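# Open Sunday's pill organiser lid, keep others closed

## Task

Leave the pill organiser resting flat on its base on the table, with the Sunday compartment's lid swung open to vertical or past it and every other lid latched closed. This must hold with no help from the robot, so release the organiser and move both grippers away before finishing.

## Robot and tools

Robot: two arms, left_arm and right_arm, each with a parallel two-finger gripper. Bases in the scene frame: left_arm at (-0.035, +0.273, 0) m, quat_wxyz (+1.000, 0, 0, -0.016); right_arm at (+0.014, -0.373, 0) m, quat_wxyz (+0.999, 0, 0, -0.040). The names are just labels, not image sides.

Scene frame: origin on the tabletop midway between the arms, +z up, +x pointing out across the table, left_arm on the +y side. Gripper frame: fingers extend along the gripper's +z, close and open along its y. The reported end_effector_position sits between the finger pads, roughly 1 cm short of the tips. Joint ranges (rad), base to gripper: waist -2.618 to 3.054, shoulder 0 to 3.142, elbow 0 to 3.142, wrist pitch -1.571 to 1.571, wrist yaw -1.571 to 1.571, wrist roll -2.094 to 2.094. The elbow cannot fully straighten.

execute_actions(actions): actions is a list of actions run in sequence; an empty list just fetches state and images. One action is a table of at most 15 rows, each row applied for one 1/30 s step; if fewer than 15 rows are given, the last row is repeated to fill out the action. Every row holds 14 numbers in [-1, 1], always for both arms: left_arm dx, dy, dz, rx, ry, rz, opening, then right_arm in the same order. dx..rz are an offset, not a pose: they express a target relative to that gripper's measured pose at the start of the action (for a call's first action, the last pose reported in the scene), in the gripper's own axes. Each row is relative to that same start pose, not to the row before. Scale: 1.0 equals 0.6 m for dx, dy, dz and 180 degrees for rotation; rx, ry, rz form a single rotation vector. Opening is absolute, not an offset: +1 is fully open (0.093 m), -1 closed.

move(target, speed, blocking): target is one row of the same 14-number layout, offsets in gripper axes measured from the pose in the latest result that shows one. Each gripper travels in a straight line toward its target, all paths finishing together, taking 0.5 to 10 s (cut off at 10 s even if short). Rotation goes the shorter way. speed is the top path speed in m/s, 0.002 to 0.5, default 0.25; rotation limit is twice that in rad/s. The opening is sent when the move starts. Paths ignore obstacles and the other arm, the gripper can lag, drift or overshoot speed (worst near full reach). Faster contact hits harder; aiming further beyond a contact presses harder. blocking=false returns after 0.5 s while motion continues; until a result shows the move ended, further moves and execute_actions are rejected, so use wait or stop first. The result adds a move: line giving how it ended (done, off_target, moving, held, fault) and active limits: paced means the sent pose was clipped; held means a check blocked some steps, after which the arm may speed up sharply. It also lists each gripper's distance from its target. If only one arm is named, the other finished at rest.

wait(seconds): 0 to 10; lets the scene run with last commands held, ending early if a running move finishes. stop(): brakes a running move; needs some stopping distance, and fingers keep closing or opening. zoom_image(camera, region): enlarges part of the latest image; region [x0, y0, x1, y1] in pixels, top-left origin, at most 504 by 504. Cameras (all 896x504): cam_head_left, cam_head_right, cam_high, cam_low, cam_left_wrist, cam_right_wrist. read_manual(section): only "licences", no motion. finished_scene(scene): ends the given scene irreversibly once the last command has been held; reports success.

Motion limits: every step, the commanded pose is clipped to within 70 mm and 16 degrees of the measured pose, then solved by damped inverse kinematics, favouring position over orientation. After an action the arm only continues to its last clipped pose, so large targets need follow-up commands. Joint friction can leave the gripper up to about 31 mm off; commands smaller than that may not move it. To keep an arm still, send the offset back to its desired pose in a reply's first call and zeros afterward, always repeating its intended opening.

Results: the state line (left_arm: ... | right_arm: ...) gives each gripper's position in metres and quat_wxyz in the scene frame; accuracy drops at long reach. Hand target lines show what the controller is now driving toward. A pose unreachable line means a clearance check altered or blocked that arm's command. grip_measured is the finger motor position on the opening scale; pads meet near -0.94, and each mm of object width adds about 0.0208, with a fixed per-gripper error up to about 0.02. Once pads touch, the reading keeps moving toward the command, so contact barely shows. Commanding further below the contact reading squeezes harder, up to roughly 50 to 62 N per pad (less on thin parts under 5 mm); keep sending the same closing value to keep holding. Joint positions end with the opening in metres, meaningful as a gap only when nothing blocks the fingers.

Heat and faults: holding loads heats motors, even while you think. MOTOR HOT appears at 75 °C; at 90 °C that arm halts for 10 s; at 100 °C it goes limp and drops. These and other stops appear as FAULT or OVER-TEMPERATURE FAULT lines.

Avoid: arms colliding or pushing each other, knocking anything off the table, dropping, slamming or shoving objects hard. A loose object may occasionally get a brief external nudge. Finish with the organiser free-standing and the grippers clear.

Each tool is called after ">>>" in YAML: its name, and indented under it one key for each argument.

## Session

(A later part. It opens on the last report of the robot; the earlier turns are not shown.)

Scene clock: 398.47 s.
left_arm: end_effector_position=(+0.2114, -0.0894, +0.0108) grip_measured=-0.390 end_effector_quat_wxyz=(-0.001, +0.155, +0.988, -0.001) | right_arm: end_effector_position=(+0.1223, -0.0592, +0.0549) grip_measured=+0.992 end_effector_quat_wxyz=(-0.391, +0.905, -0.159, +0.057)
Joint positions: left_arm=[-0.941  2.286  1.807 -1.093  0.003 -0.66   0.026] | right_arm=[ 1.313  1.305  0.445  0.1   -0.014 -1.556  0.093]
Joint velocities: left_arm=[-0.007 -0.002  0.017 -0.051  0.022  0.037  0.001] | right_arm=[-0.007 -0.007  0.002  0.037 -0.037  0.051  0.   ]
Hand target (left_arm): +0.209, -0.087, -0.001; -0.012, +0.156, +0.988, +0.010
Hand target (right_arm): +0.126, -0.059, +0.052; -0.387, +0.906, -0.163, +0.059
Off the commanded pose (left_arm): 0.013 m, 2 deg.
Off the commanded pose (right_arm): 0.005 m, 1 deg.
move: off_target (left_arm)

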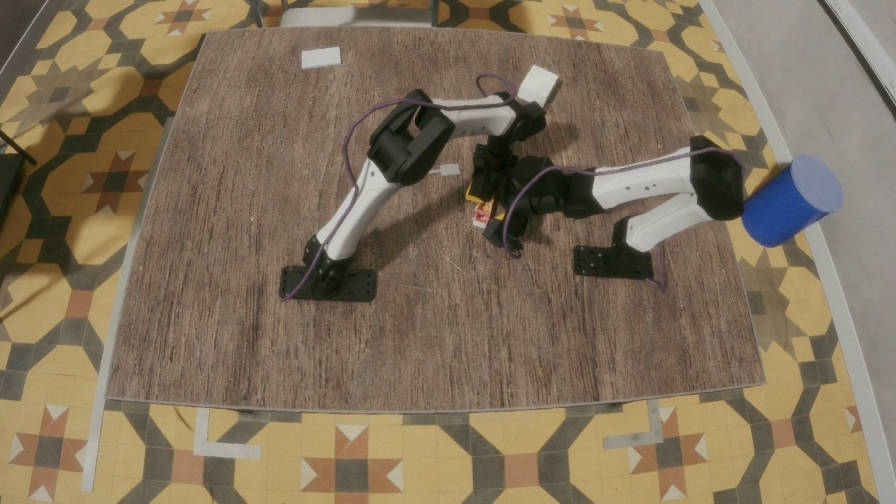

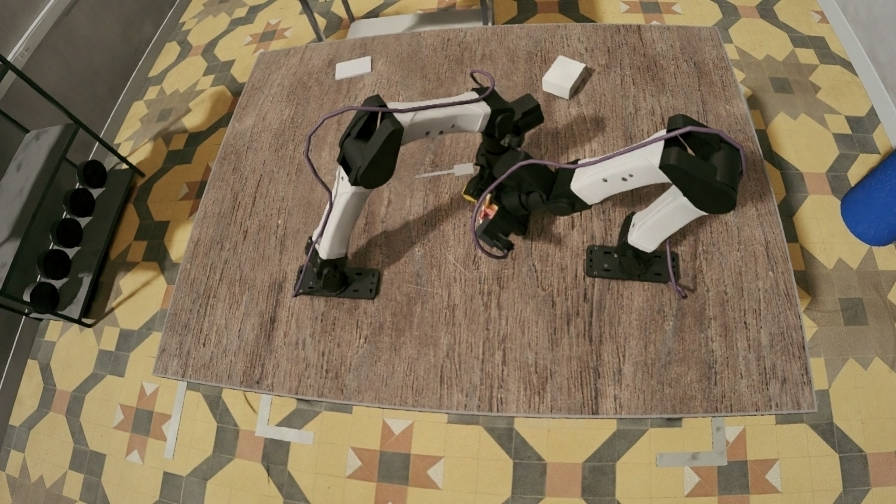

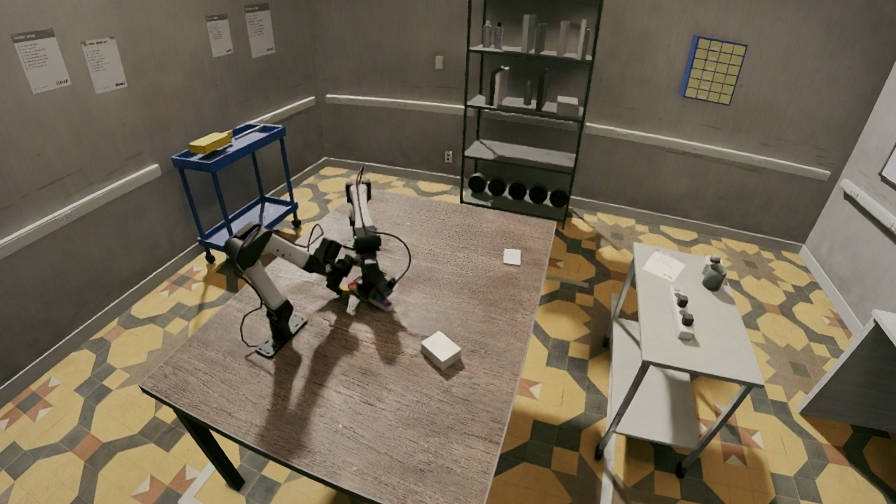

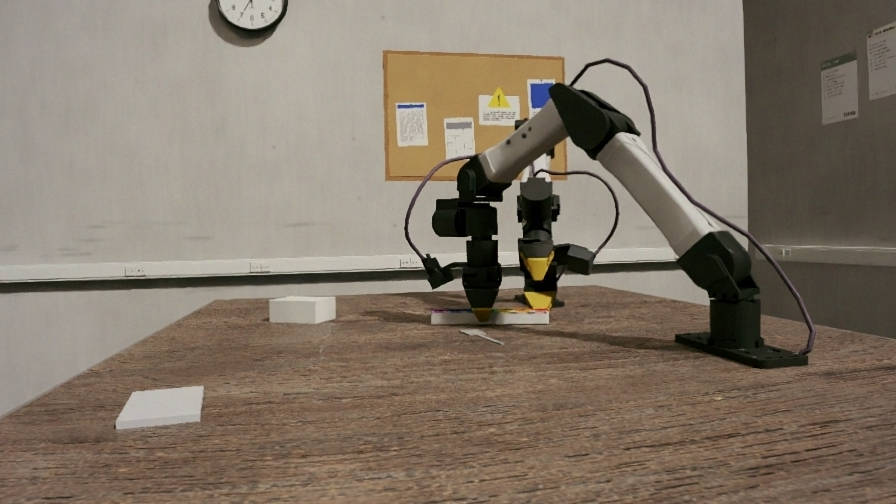

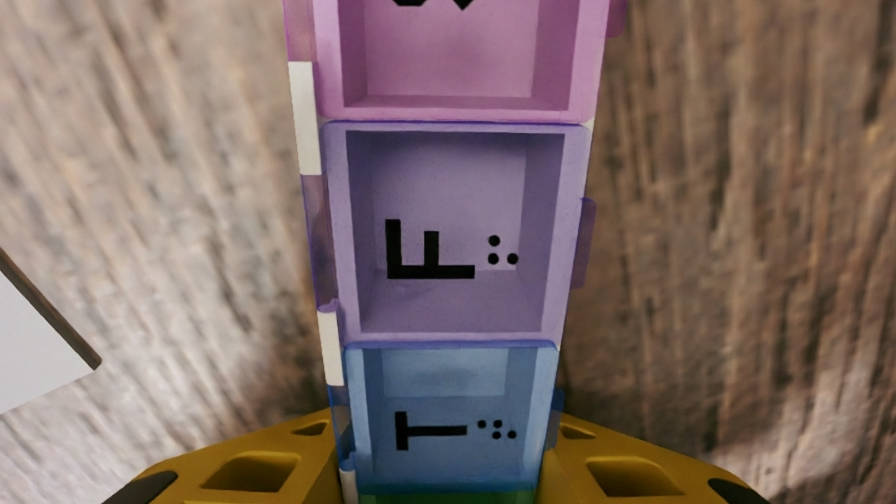

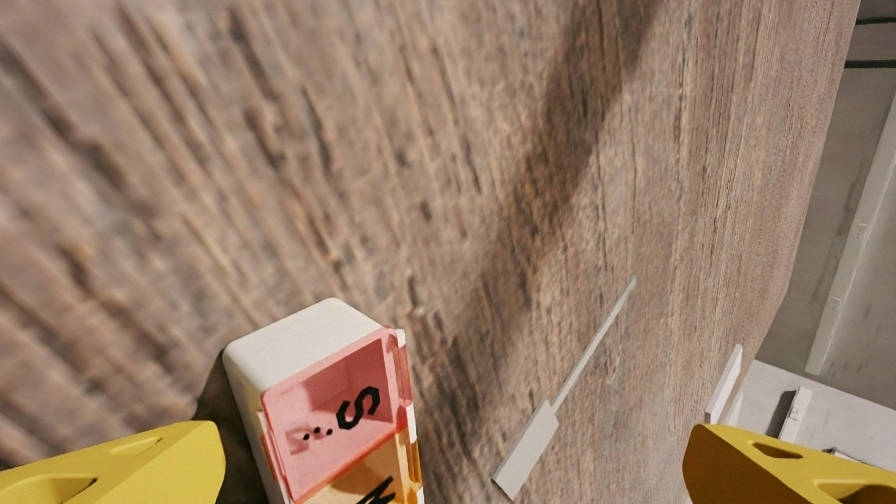

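>>> execute_actions:
  actions:
    - [[0.004,0.0031,0.0209,-0.0059,0.0075,0,-0.41, 0,-0.003,0,0.0025,0,0,0.96],[0.004,0.0031,0.0209,-0.0059,0.0075,0,-0.41, 0,-0.003,0,0.0025,0,0,0.92],[0.004,0.0031,0.0209,-0.0059,0.0075,0,-0.41, 0,-0.003,0,0.0025,0,0,0.88],[0.004,0.0031,0.0209,-0.0059,0.0075,0,-0.41, 0,-0.003,0,0.0025,0,0,0.84],[0.004,0.0031,0.0209,-0.0059,0.0075,0,-0.41, 0,-0.003,0,0.0025,0,0,0.81],[0.004,0.0031,0.0209,-0.0059,0.0075,0,-0.41, 0,-0.003,0,0.0025,0,0,0.78],[0.004,0.0031,0.0209,-0.0059,0.0075,0,-0.41, 0,-0.003,0,0.0025,0,0,0.76],[0.004,0.0031,0.0209,-0.0059,0.0075,0,-0.41, 0,-0.003,0,0.0025,0,0,0.74],[0.004,0.0031,0.0209,-0.0059,0.0075,0,-0.41, 0,-0.003,0,0.0025,0,0,0.72],[0.004,0.0031,0.0209,-0.0059,0.0075,0,-0.41, 0,-0.003,0,0.0025,0,0,0.705],[0.004,0.0031,0.0209,-0.0059,0.0075,0,-0.41, 0,-0.003,0,0.0025,0,0,0.69],[0.004,0.0031,0.0209,-0.0059,0.0075,0,-0.41, 0,-0.003,0,0.0025,0,0,0.68],[0.004,0.0031,0.0209,-0.0059,0.0075,0,-0.41, 0,-0.003,0,0.0025,0,0,0.67],[0.004,0.0031,0.0209,-0.0059,0.0075,0,-0.41, 0,-0.003,0,0.0025,0,0,0.66],[0.004,0.0031,0.0209,-0.0059,0.0075,0,-0.41, 0,-0.003,0,0.0025,0,0,0.65]]

>>> zoom_image:
  camera: "cam_right_wrist"
  region: [190, 290, 440, 504]

Scene clock: 424.40 s.
left_arm: end_effector_position=(+0.2114, -0.0894, +0.0108) grip_measured=-0.390 end_effector_quat_wxyz=(-0.001, +0.155, +0.988, -0.001) | right_arm: end_effector_position=(+0.1226, -0.0583, +0.0559) grip_measured=+0.658 end_effector_quat_wxyz=(-0.393, +0.904, -0.159, +0.058)
Joint positions: left_arm=[-0.941  2.286  1.807 -1.093  0.003 -0.66   0.026] | right_arm=[ 1.313  1.305  0.445  0.105 -0.014 -1.556  0.077]
Joint velocities: left_arm=[-0.007 -0.002  0.007 -0.066 -0.007 -0.037 -0.001] | right_arm=[ 0.012 -0.002  0.017 -0.066 -0.066 -0.051 -0.011]
Hand target (left_arm): +0.209, -0.087, -0.001; -0.012, +0.156, +0.988, +0.010
Hand target (right_arm): +0.123, -0.058, +0.056; -0.394, +0.903, -0.159, +0.058
Off the commanded pose (left_arm): 0.013 m, 2 deg.
Off the commanded pose (right_arm): 0.001 m, 0 deg.

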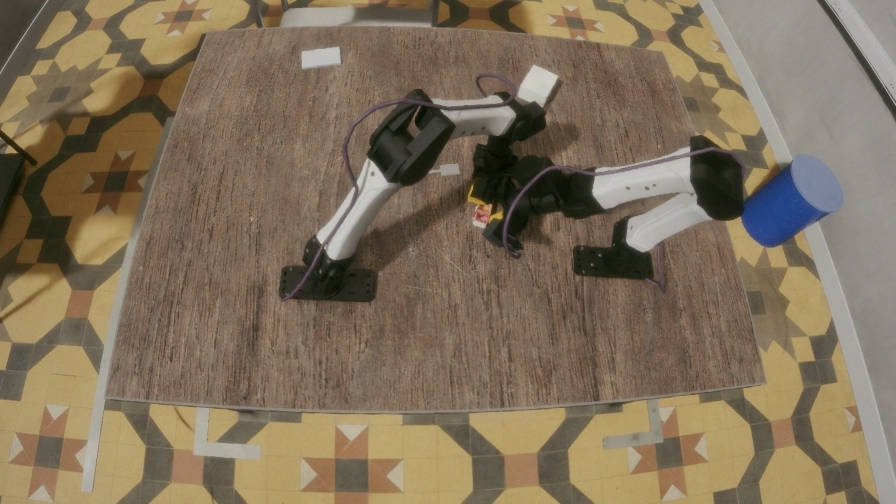

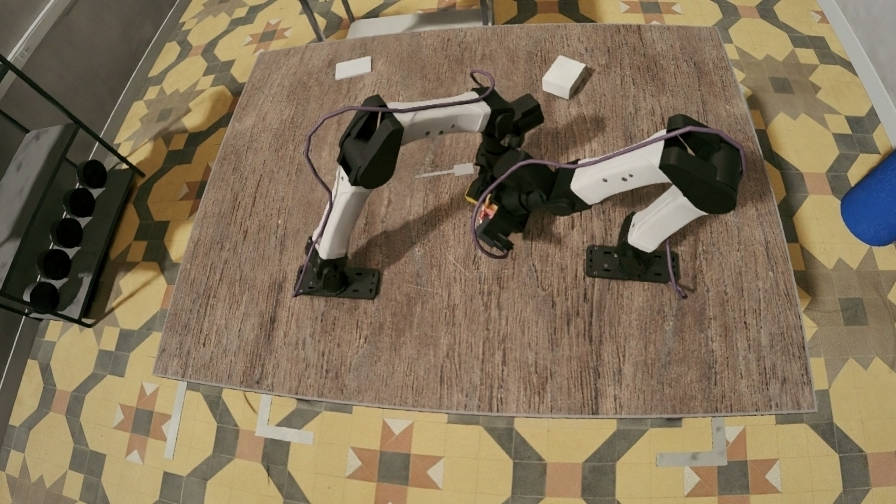

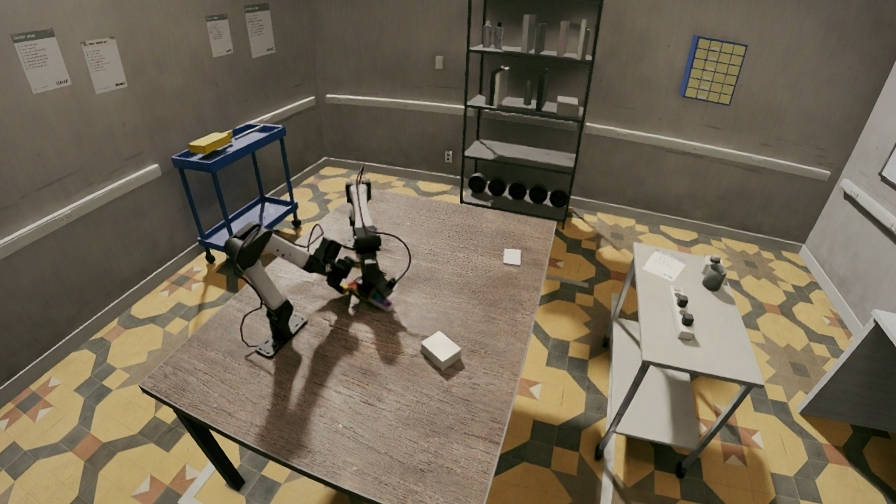

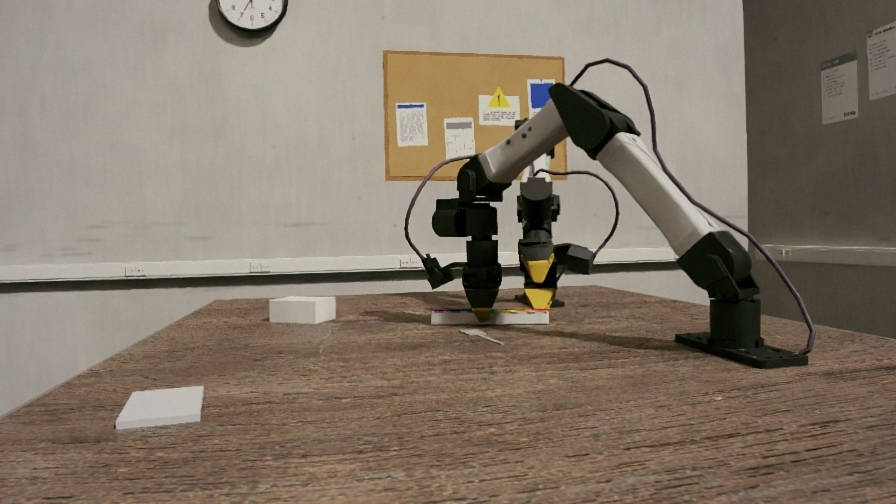

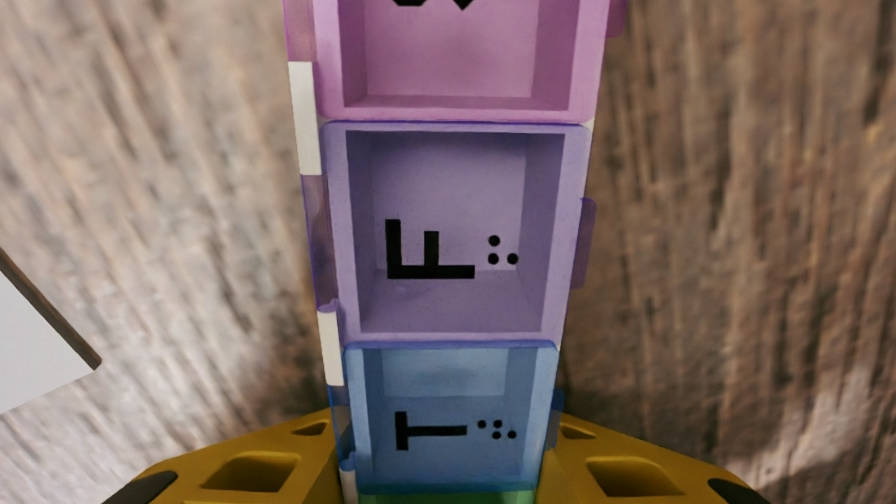

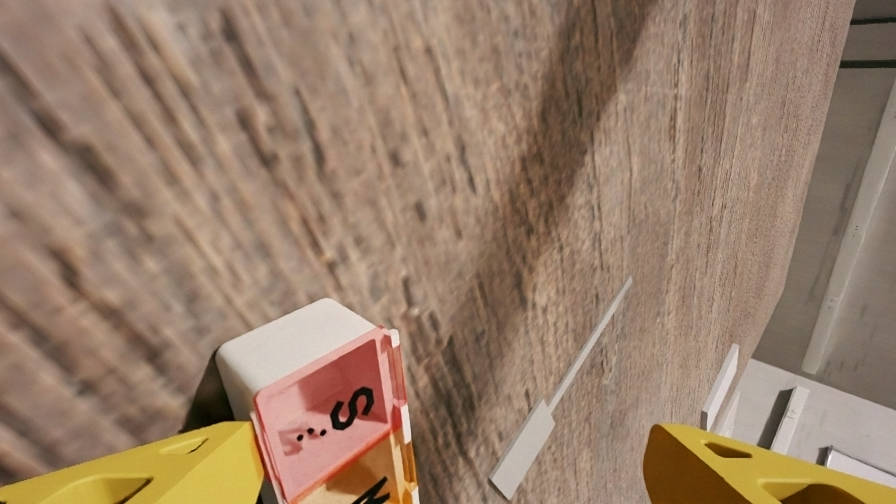

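Region (190, 290, 440, 504) of cam_right_wrist's 896x504 image, scaled by 2.016, with more detail than that image has; it fills the top 431 rows of this view, and the rest is white.

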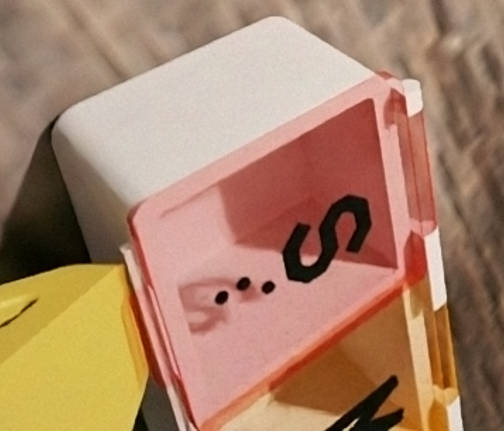

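>>> execute_actions:
  actions:
    - [[0.0065,0.0051,0.026,-0.0077,0.0098,0,-0.41, 0,-0.005,-0.0005,0.0035,0,0,0.65],[0.009,0.0071,0.031,-0.0095,0.0122,0,-0.41, 0,-0.010,-0.0009,0.007,0,0,0.65],[0.0116,0.0091,0.036,-0.0113,0.0145,0,-0.41, 0,-0.015,-0.0014,0.0105,0,0,0.65],[0.0142,0.011,0.041,-0.0132,0.0169,0,-0.41, 0,-0.020,-0.0018,0.014,0,0,0.65],[0.0167,0.013,0.046,-0.015,0.0192,0,-0.41, 0,-0.025,-0.0023,0.0175,0,0,0.65],[0.0193,0.015,0.051,-0.0168,0.0216,0,-0.41, 0,-0.030,-0.0028,0.021,0,0,0.65],[0.0218,0.017,0.0562,-0.0186,0.0239,0,-0.41, 0,-0.035,-0.0032,0.0245,0,0,0.65],[0.0218,0.017,0.0562,-0.0186,0.0239,0,-0.41, 0,-0.040,-0.0037,0.028,0,0,0.65],[0.0218,0.017,0.0562,-0.0186,0.0239,0,-0.41, 0,-0.045,-0.0041,0.0315,0,0,0.65],[0.0218,0.017,0.0562,-0.0186,0.0239,0,-0.41, 0,-0.0498,-0.0046,0.035,0,0,0.65]]
    - [[0.0218,0.017,0.0562,-0.0186,0.0239,0,-0.41, 0,-0.0517,-0.0055,0.0364,0,0,0.65],[0.0218,0.017,0.0562,-0.0186,0.0239,0,-0.41, 0,-0.0537,-0.0063,0.0378,0,0,0.65],[0.0218,0.017,0.0562,-0.0186,0.0239,0,-0.41, 0,-0.0556,-0.0072,0.0391,0,0,0.65],[0.0218,0.017,0.0562,-0.0186,0.0239,0,-0.41, 0,-0.0576,-0.0081,0.0405,0,0,0.65],[0.0218,0.017,0.0562,-0.0186,0.0239,0,-0.41, 0,-0.0595,-0.009,0.0419,0,0,0.65],[0.0218,0.017,0.0562,-0.0186,0.0239,0,-0.41, 0,-0.0615,-0.0098,0.0433,0,0,0.65],[0.0218,0.017,0.0562,-0.0186,0.0239,0,-0.41, 0,-0.0634,-0.0107,0.0447,0,0,0.65],[0.0218,0.017,0.0562,-0.0186,0.0239,0,-0.41, 0,-0.0654,-0.0116,0.046,0,0,0.65],[0.0218,0.017,0.0562,-0.0186,0.0239,0,-0.41, 0,-0.0673,-0.0125,0.0474,0,0,0.65],[0.0218,0.017,0.0562,-0.0186,0.0239,0,-0.41, 0,-0.0693,-0.0133,0.0488,0,0,0.65],[0.0218,0.017,0.0562,-0.0186,0.0239,0,-0.41, 0,-0.0712,-0.0142,0.0502,0,0,0.65],[0.0218,0.017,0.0562,-0.0186,0.0239,0,-0.41, 0,-0.0732,-0.0151,0.0516,0,0,0.65],[0.0218,0.017,0.0562,-0.0186,0.0239,0,-0.41, 0,-0.0751,-0.016,0.0529,0,0,0.65],[0.0218,0.017,0.0562,-0.0186,0.0239,0,-0.41, 0,-0.0771,-0.0168,0.0543,0,0,0.65],[0.0218,0.017,0.0562,-0.0186,0.0239,0,-0.41, 0,-0.079,-0.0177,0.0557,0,0,0.65]]

Scene clock: 471.30 s.
left_arm: end_effector_position=(+0.2111, -0.0887, +0.0097) grip_measured=-0.390 end_effector_quat_wxyz=(-0.003, +0.158, +0.987, +0.001) | right_arm: end_effector_position=(+0.1233, -0.0566, +0.0602) grip_measured=+0.653 end_effector_quat_wxyz=(-0.401, +0.901, -0.158, +0.059)
Joint positions: left_arm=[-0.941  2.289  1.807 -1.095  0.002 -0.655  0.026] | right_arm=[ 1.313  1.296  0.445  0.113 -0.013 -1.556  0.077]
Joint velocities: left_arm=[-0.022 -0.002 -0.002  0.007 -0.022 -0.037  0.001] | right_arm=[-0.017 -0.032  0.007  0.007 -0.007  0.037  0.001]
Hand target (left_arm): +0.201, -0.075, -0.022; -0.035, +0.157, +0.986, +0.035
Hand target (right_arm): +0.132, -0.037, +0.100; -0.472, +0.865, -0.153, +0.073
Off the commanded pose (left_arm): 0.037 m, 5 deg.
Off the commanded pose (right_arm): 0.046 m, 9 deg.

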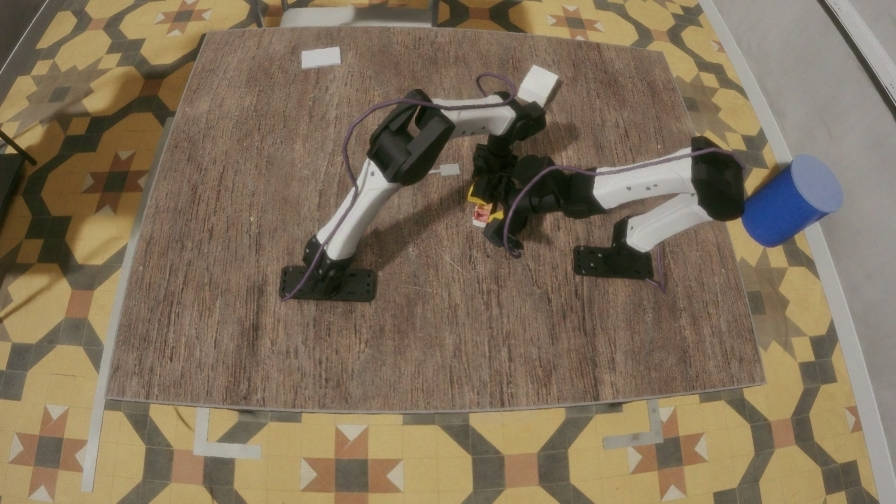

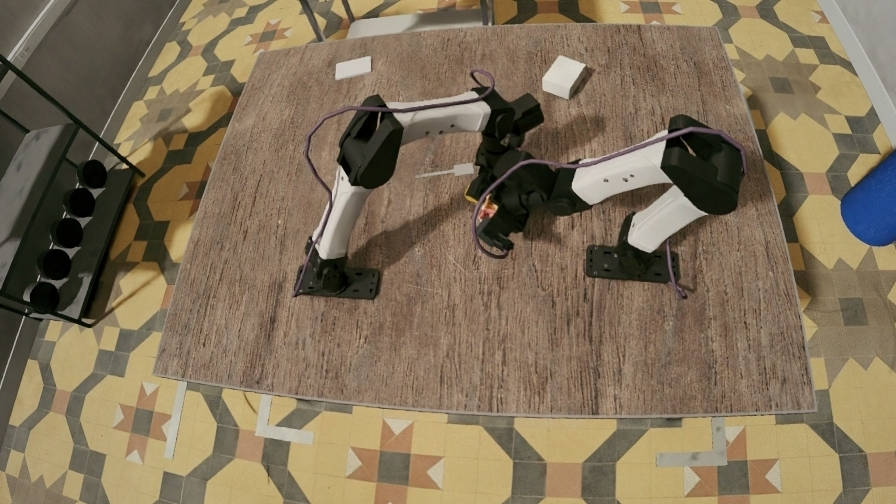

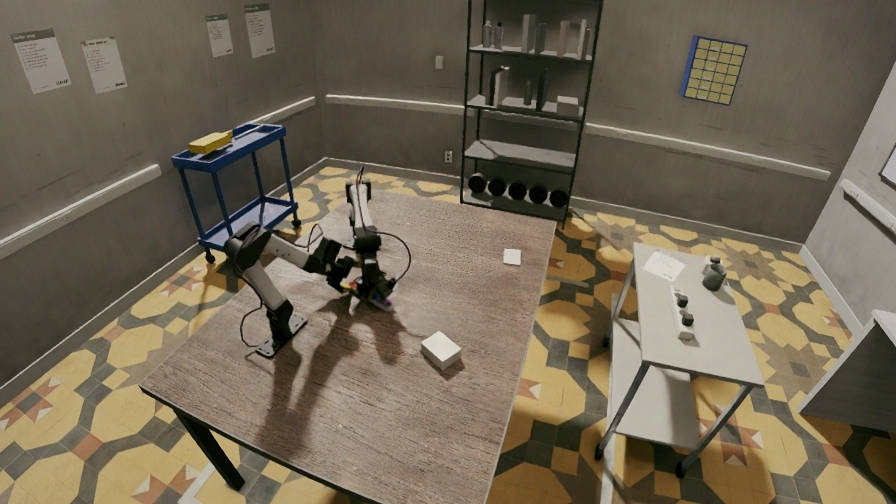

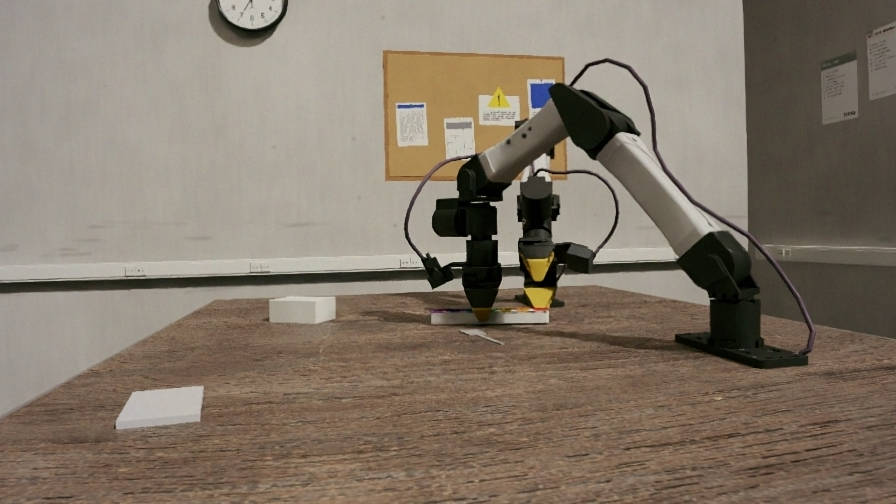

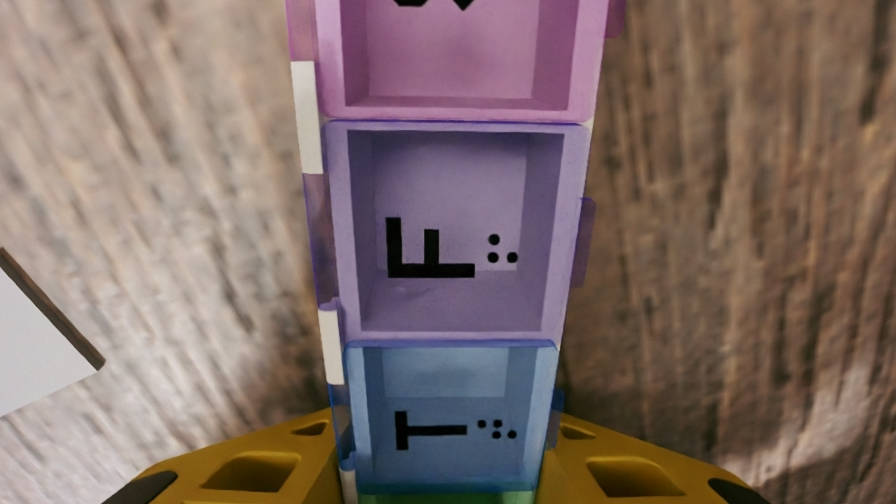

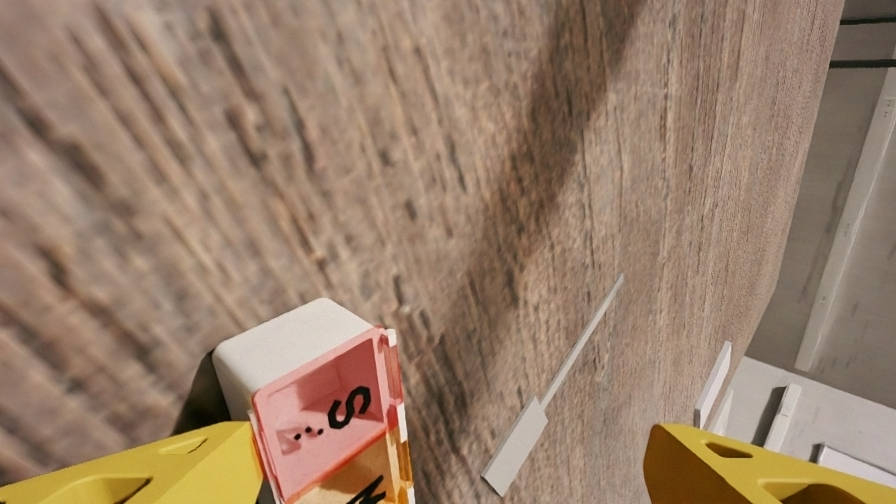

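>>> execute_actions:
  actions: []

Scene clock: 495.13 s.
left_arm: end_effector_position=(+0.2111, -0.0887, +0.0097) grip_measured=-0.390 end_effector_quat_wxyz=(-0.003, +0.158, +0.987, +0.001) | right_arm: end_effector_position=(+0.1233, -0.0568, +0.0604) grip_measured=+0.653 end_effector_quat_wxyz=(-0.401, +0.901, -0.158, +0.059)
Joint positions: left_arm=[-0.941  2.289  1.807 -1.095  0.002 -0.655  0.026] | right_arm=[ 1.313  1.294  0.445  0.112 -0.013 -1.556  0.077]
Joint velocities: left_arm=[-0.007 -0.007 -0.002  0.066 -0.037  0.007 -0.   ] | right_arm=[-0.007 -0.012 -0.002  0.022 -0.007 -0.022 -0.   ]
Hand target (left_arm): +0.201, -0.075, -0.022; -0.035, +0.157, +0.986, +0.035
Hand target (right_arm): +0.132, -0.037, +0.100; -0.472, +0.865, -0.153, +0.073
Off the commanded pose (left_arm): 0.037 m, 5 deg.
Off the commanded pose (right_arm): 0.046 m, 9 deg.

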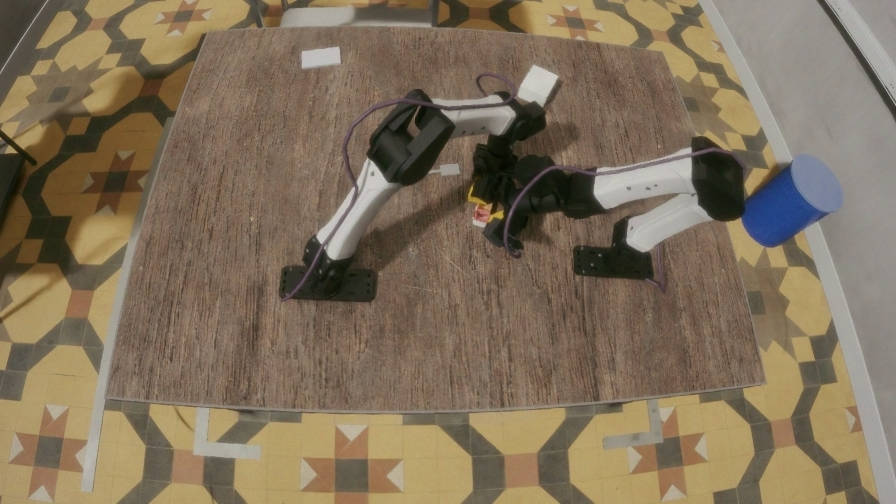

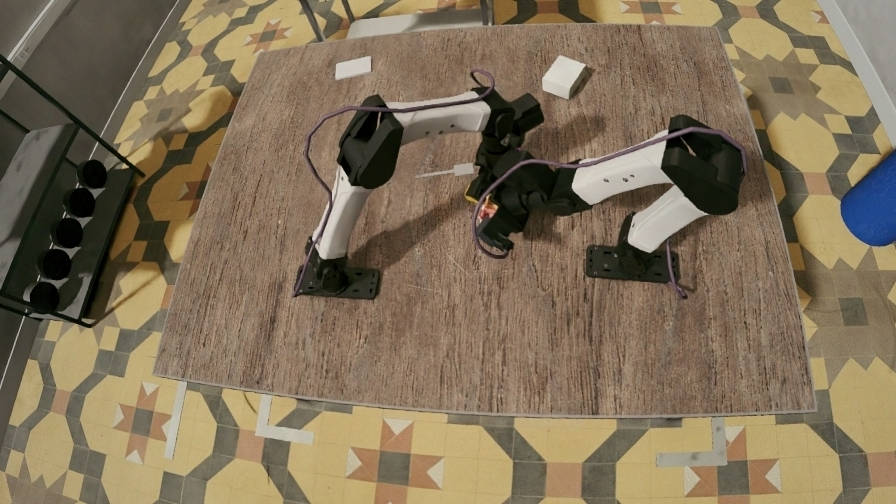

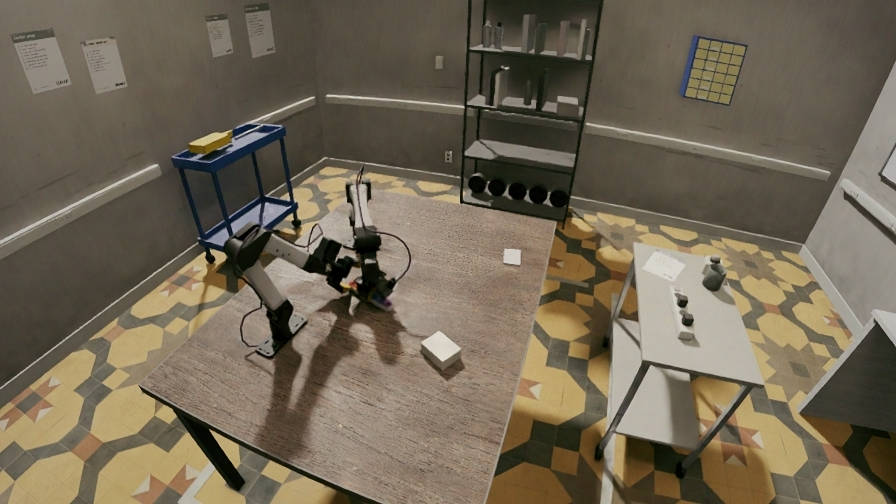

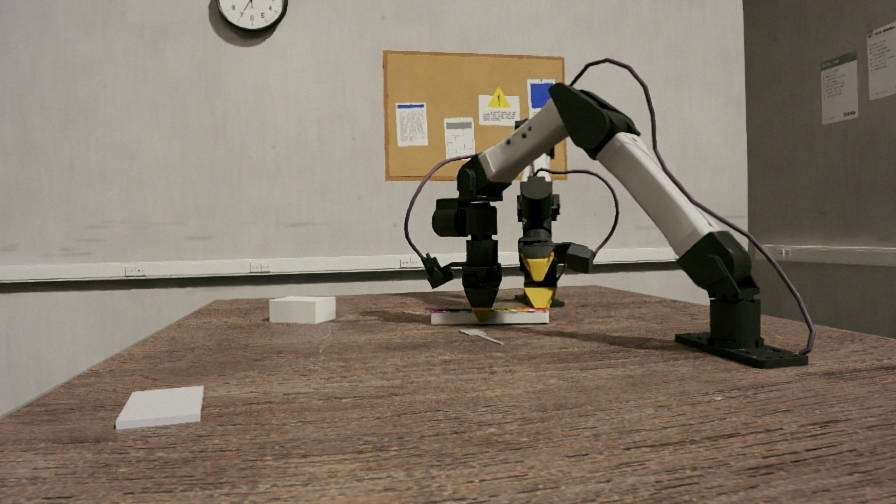

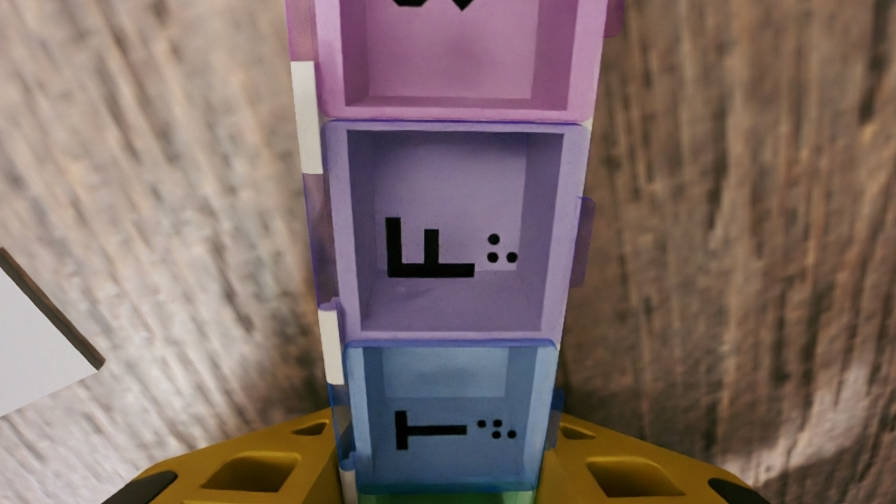

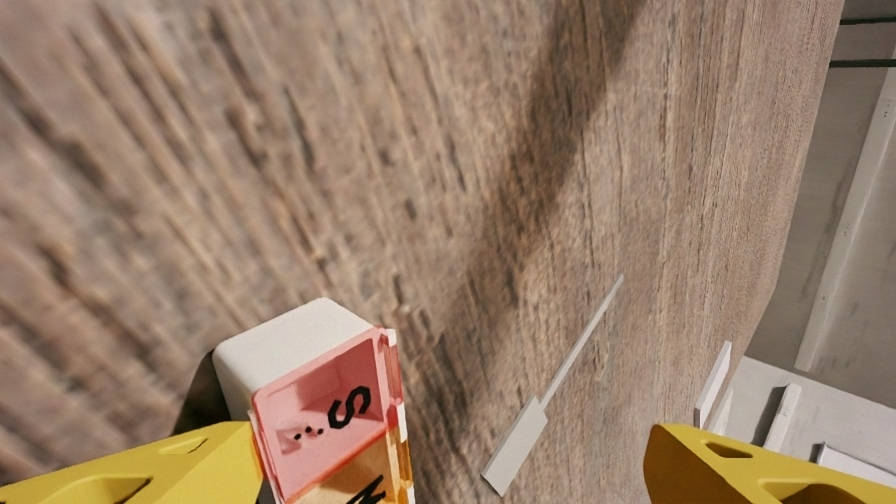

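>>> execute_actions:
  actions:
    - [[0.0218,0.017,0.0562,-0.0186,0.0239,0,-0.41, 0,-0.077,-0.0172,0.0545,0,0,0.65],[0.0218,0.017,0.0562,-0.0186,0.0239,0,-0.41, 0,-0.0785,-0.0176,0.0555,0,0,0.65],[0.0218,0.017,0.0562,-0.0186,0.0239,0,-0.41, 0,-0.080,-0.018,0.0566,0,0,0.65],[0.0218,0.017,0.0562,-0.0186,0.0239,0,-0.41, 0,-0.0815,-0.0184,0.0577,0,0,0.65],[0.0218,0.017,0.0562,-0.0186,0.0239,0,-0.41, 0,-0.083,-0.0188,0.0588,0,0,0.65],[0.0218,0.017,0.0562,-0.0186,0.0239,0,-0.41, 0,-0.0845,-0.0192,0.0599,0,0,0.65],[0.0218,0.017,0.0562,-0.0186,0.0239,0,-0.41, 0,-0.086,-0.0196,0.061,0,0,0.65],[0.0218,0.017,0.0562,-0.0186,0.0239,0,-0.41, 0,-0.0875,-0.02,0.062,0,0,0.65],[0.0218,0.017,0.0562,-0.0186,0.0239,0,-0.41, 0,-0.089,-0.0204,0.063,0,0,0.65],[0.0218,0.017,0.0562,-0.0186,0.0239,0,-0.41, 0,-0.0905,-0.0208,0.064,0,0,0.65],[0.0218,0.017,0.0562,-0.0186,0.0239,0,-0.41, 0,-0.092,-0.0212,0.065,0,0,0.65]]

Scene clock: 516.00 s.
left_arm: end_effector_position=(+0.2111, -0.0890, +0.0108) grip_measured=-0.390 end_effector_quat_wxyz=(-0.002, +0.158, +0.987, -0.000) | right_arm: end_effector_position=(+0.1234, -0.0575, +0.0639) grip_measured=+0.653 end_effector_quat_wxyz=(-0.404, +0.899, -0.158, +0.061)
Joint positions: left_arm=[-0.941  2.286  1.807 -1.095  0.003 -0.655  0.026] | right_arm=[ 1.313  1.277  0.445  0.102 -0.011 -1.556  0.077]
Joint velocities: left_arm=[ 0.002 -0.007  0.007 -0.007 -0.007 -0.007  0.   ] | right_arm=[-0.002  0.002  0.012  0.051  0.022  0.022  0.   ]
Hand target (left_arm): +0.201, -0.074, -0.021; -0.035, +0.158, +0.986, +0.036
Hand target (right_arm): +0.133, -0.036, +0.111; -0.488, +0.856, -0.152, +0.077
Off the commanded pose (left_arm): 0.039 m, 6 deg.
Off the commanded pose (right_arm): 0.054 m, 11 deg.

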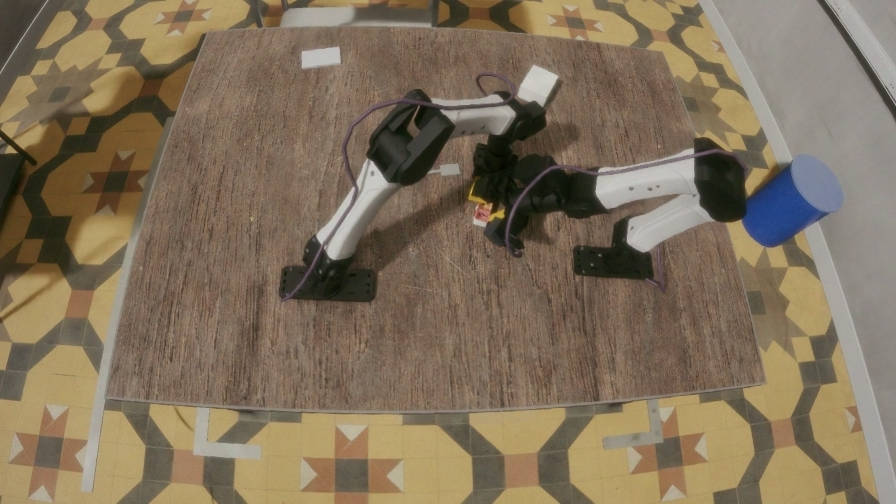

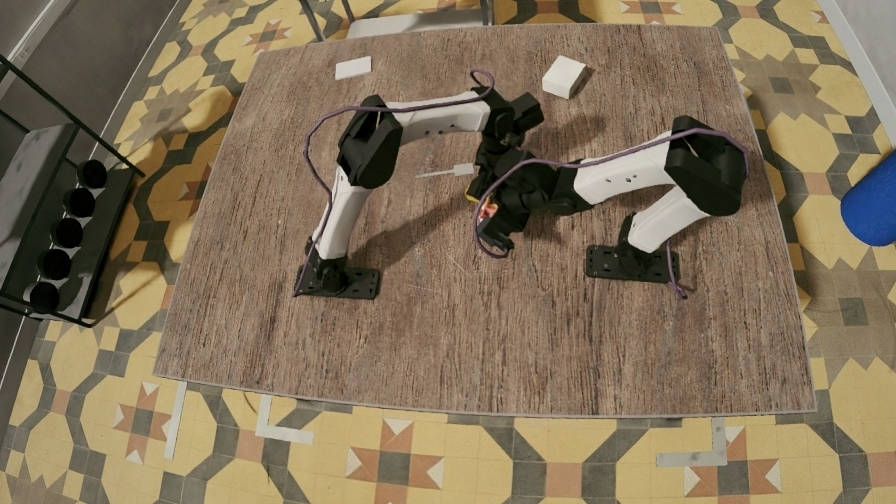

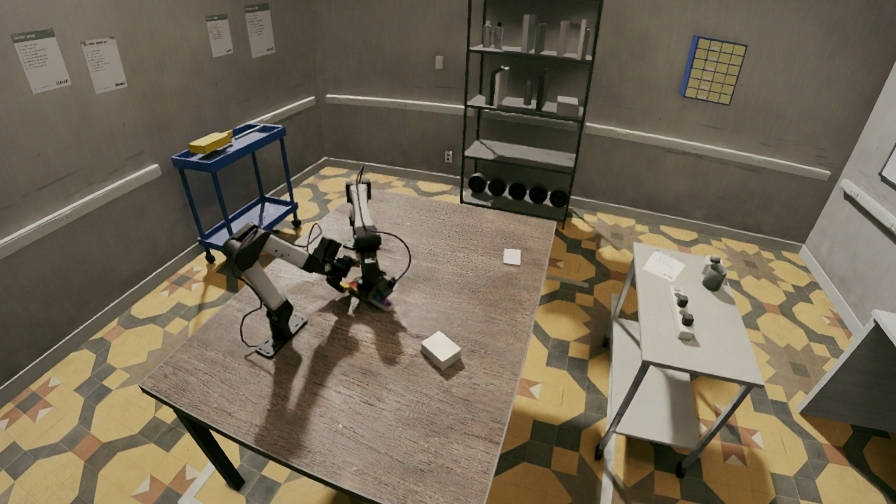

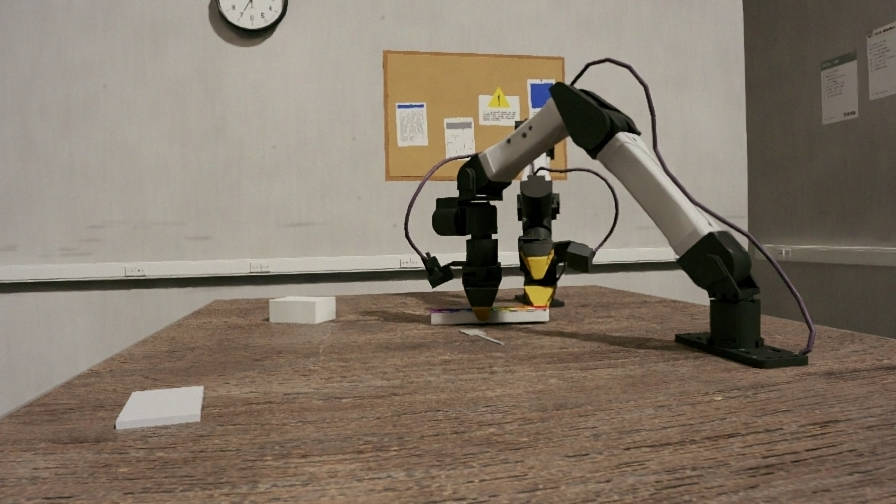

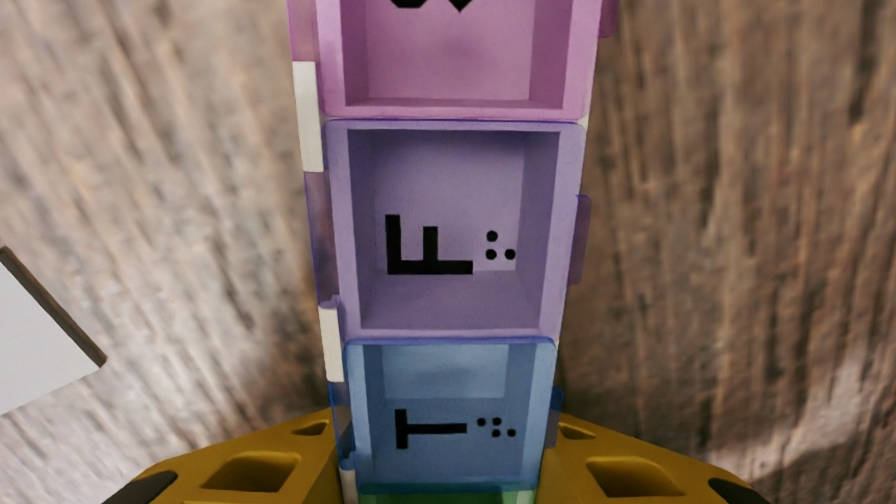

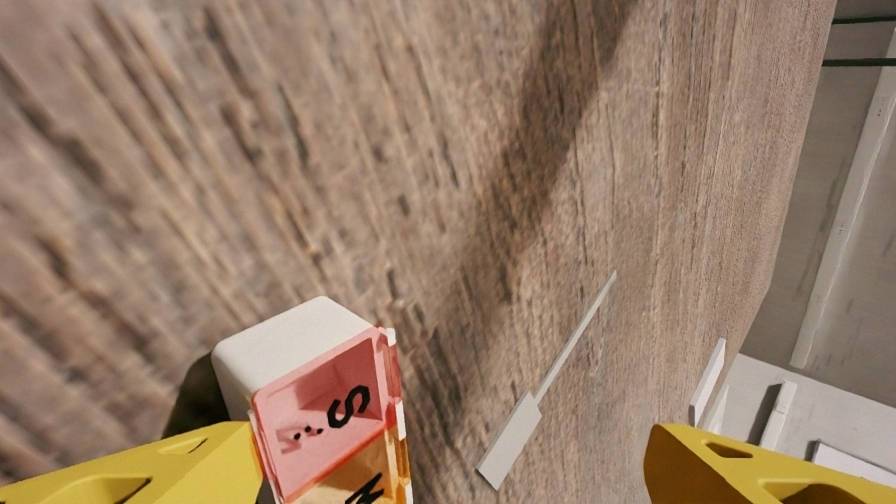

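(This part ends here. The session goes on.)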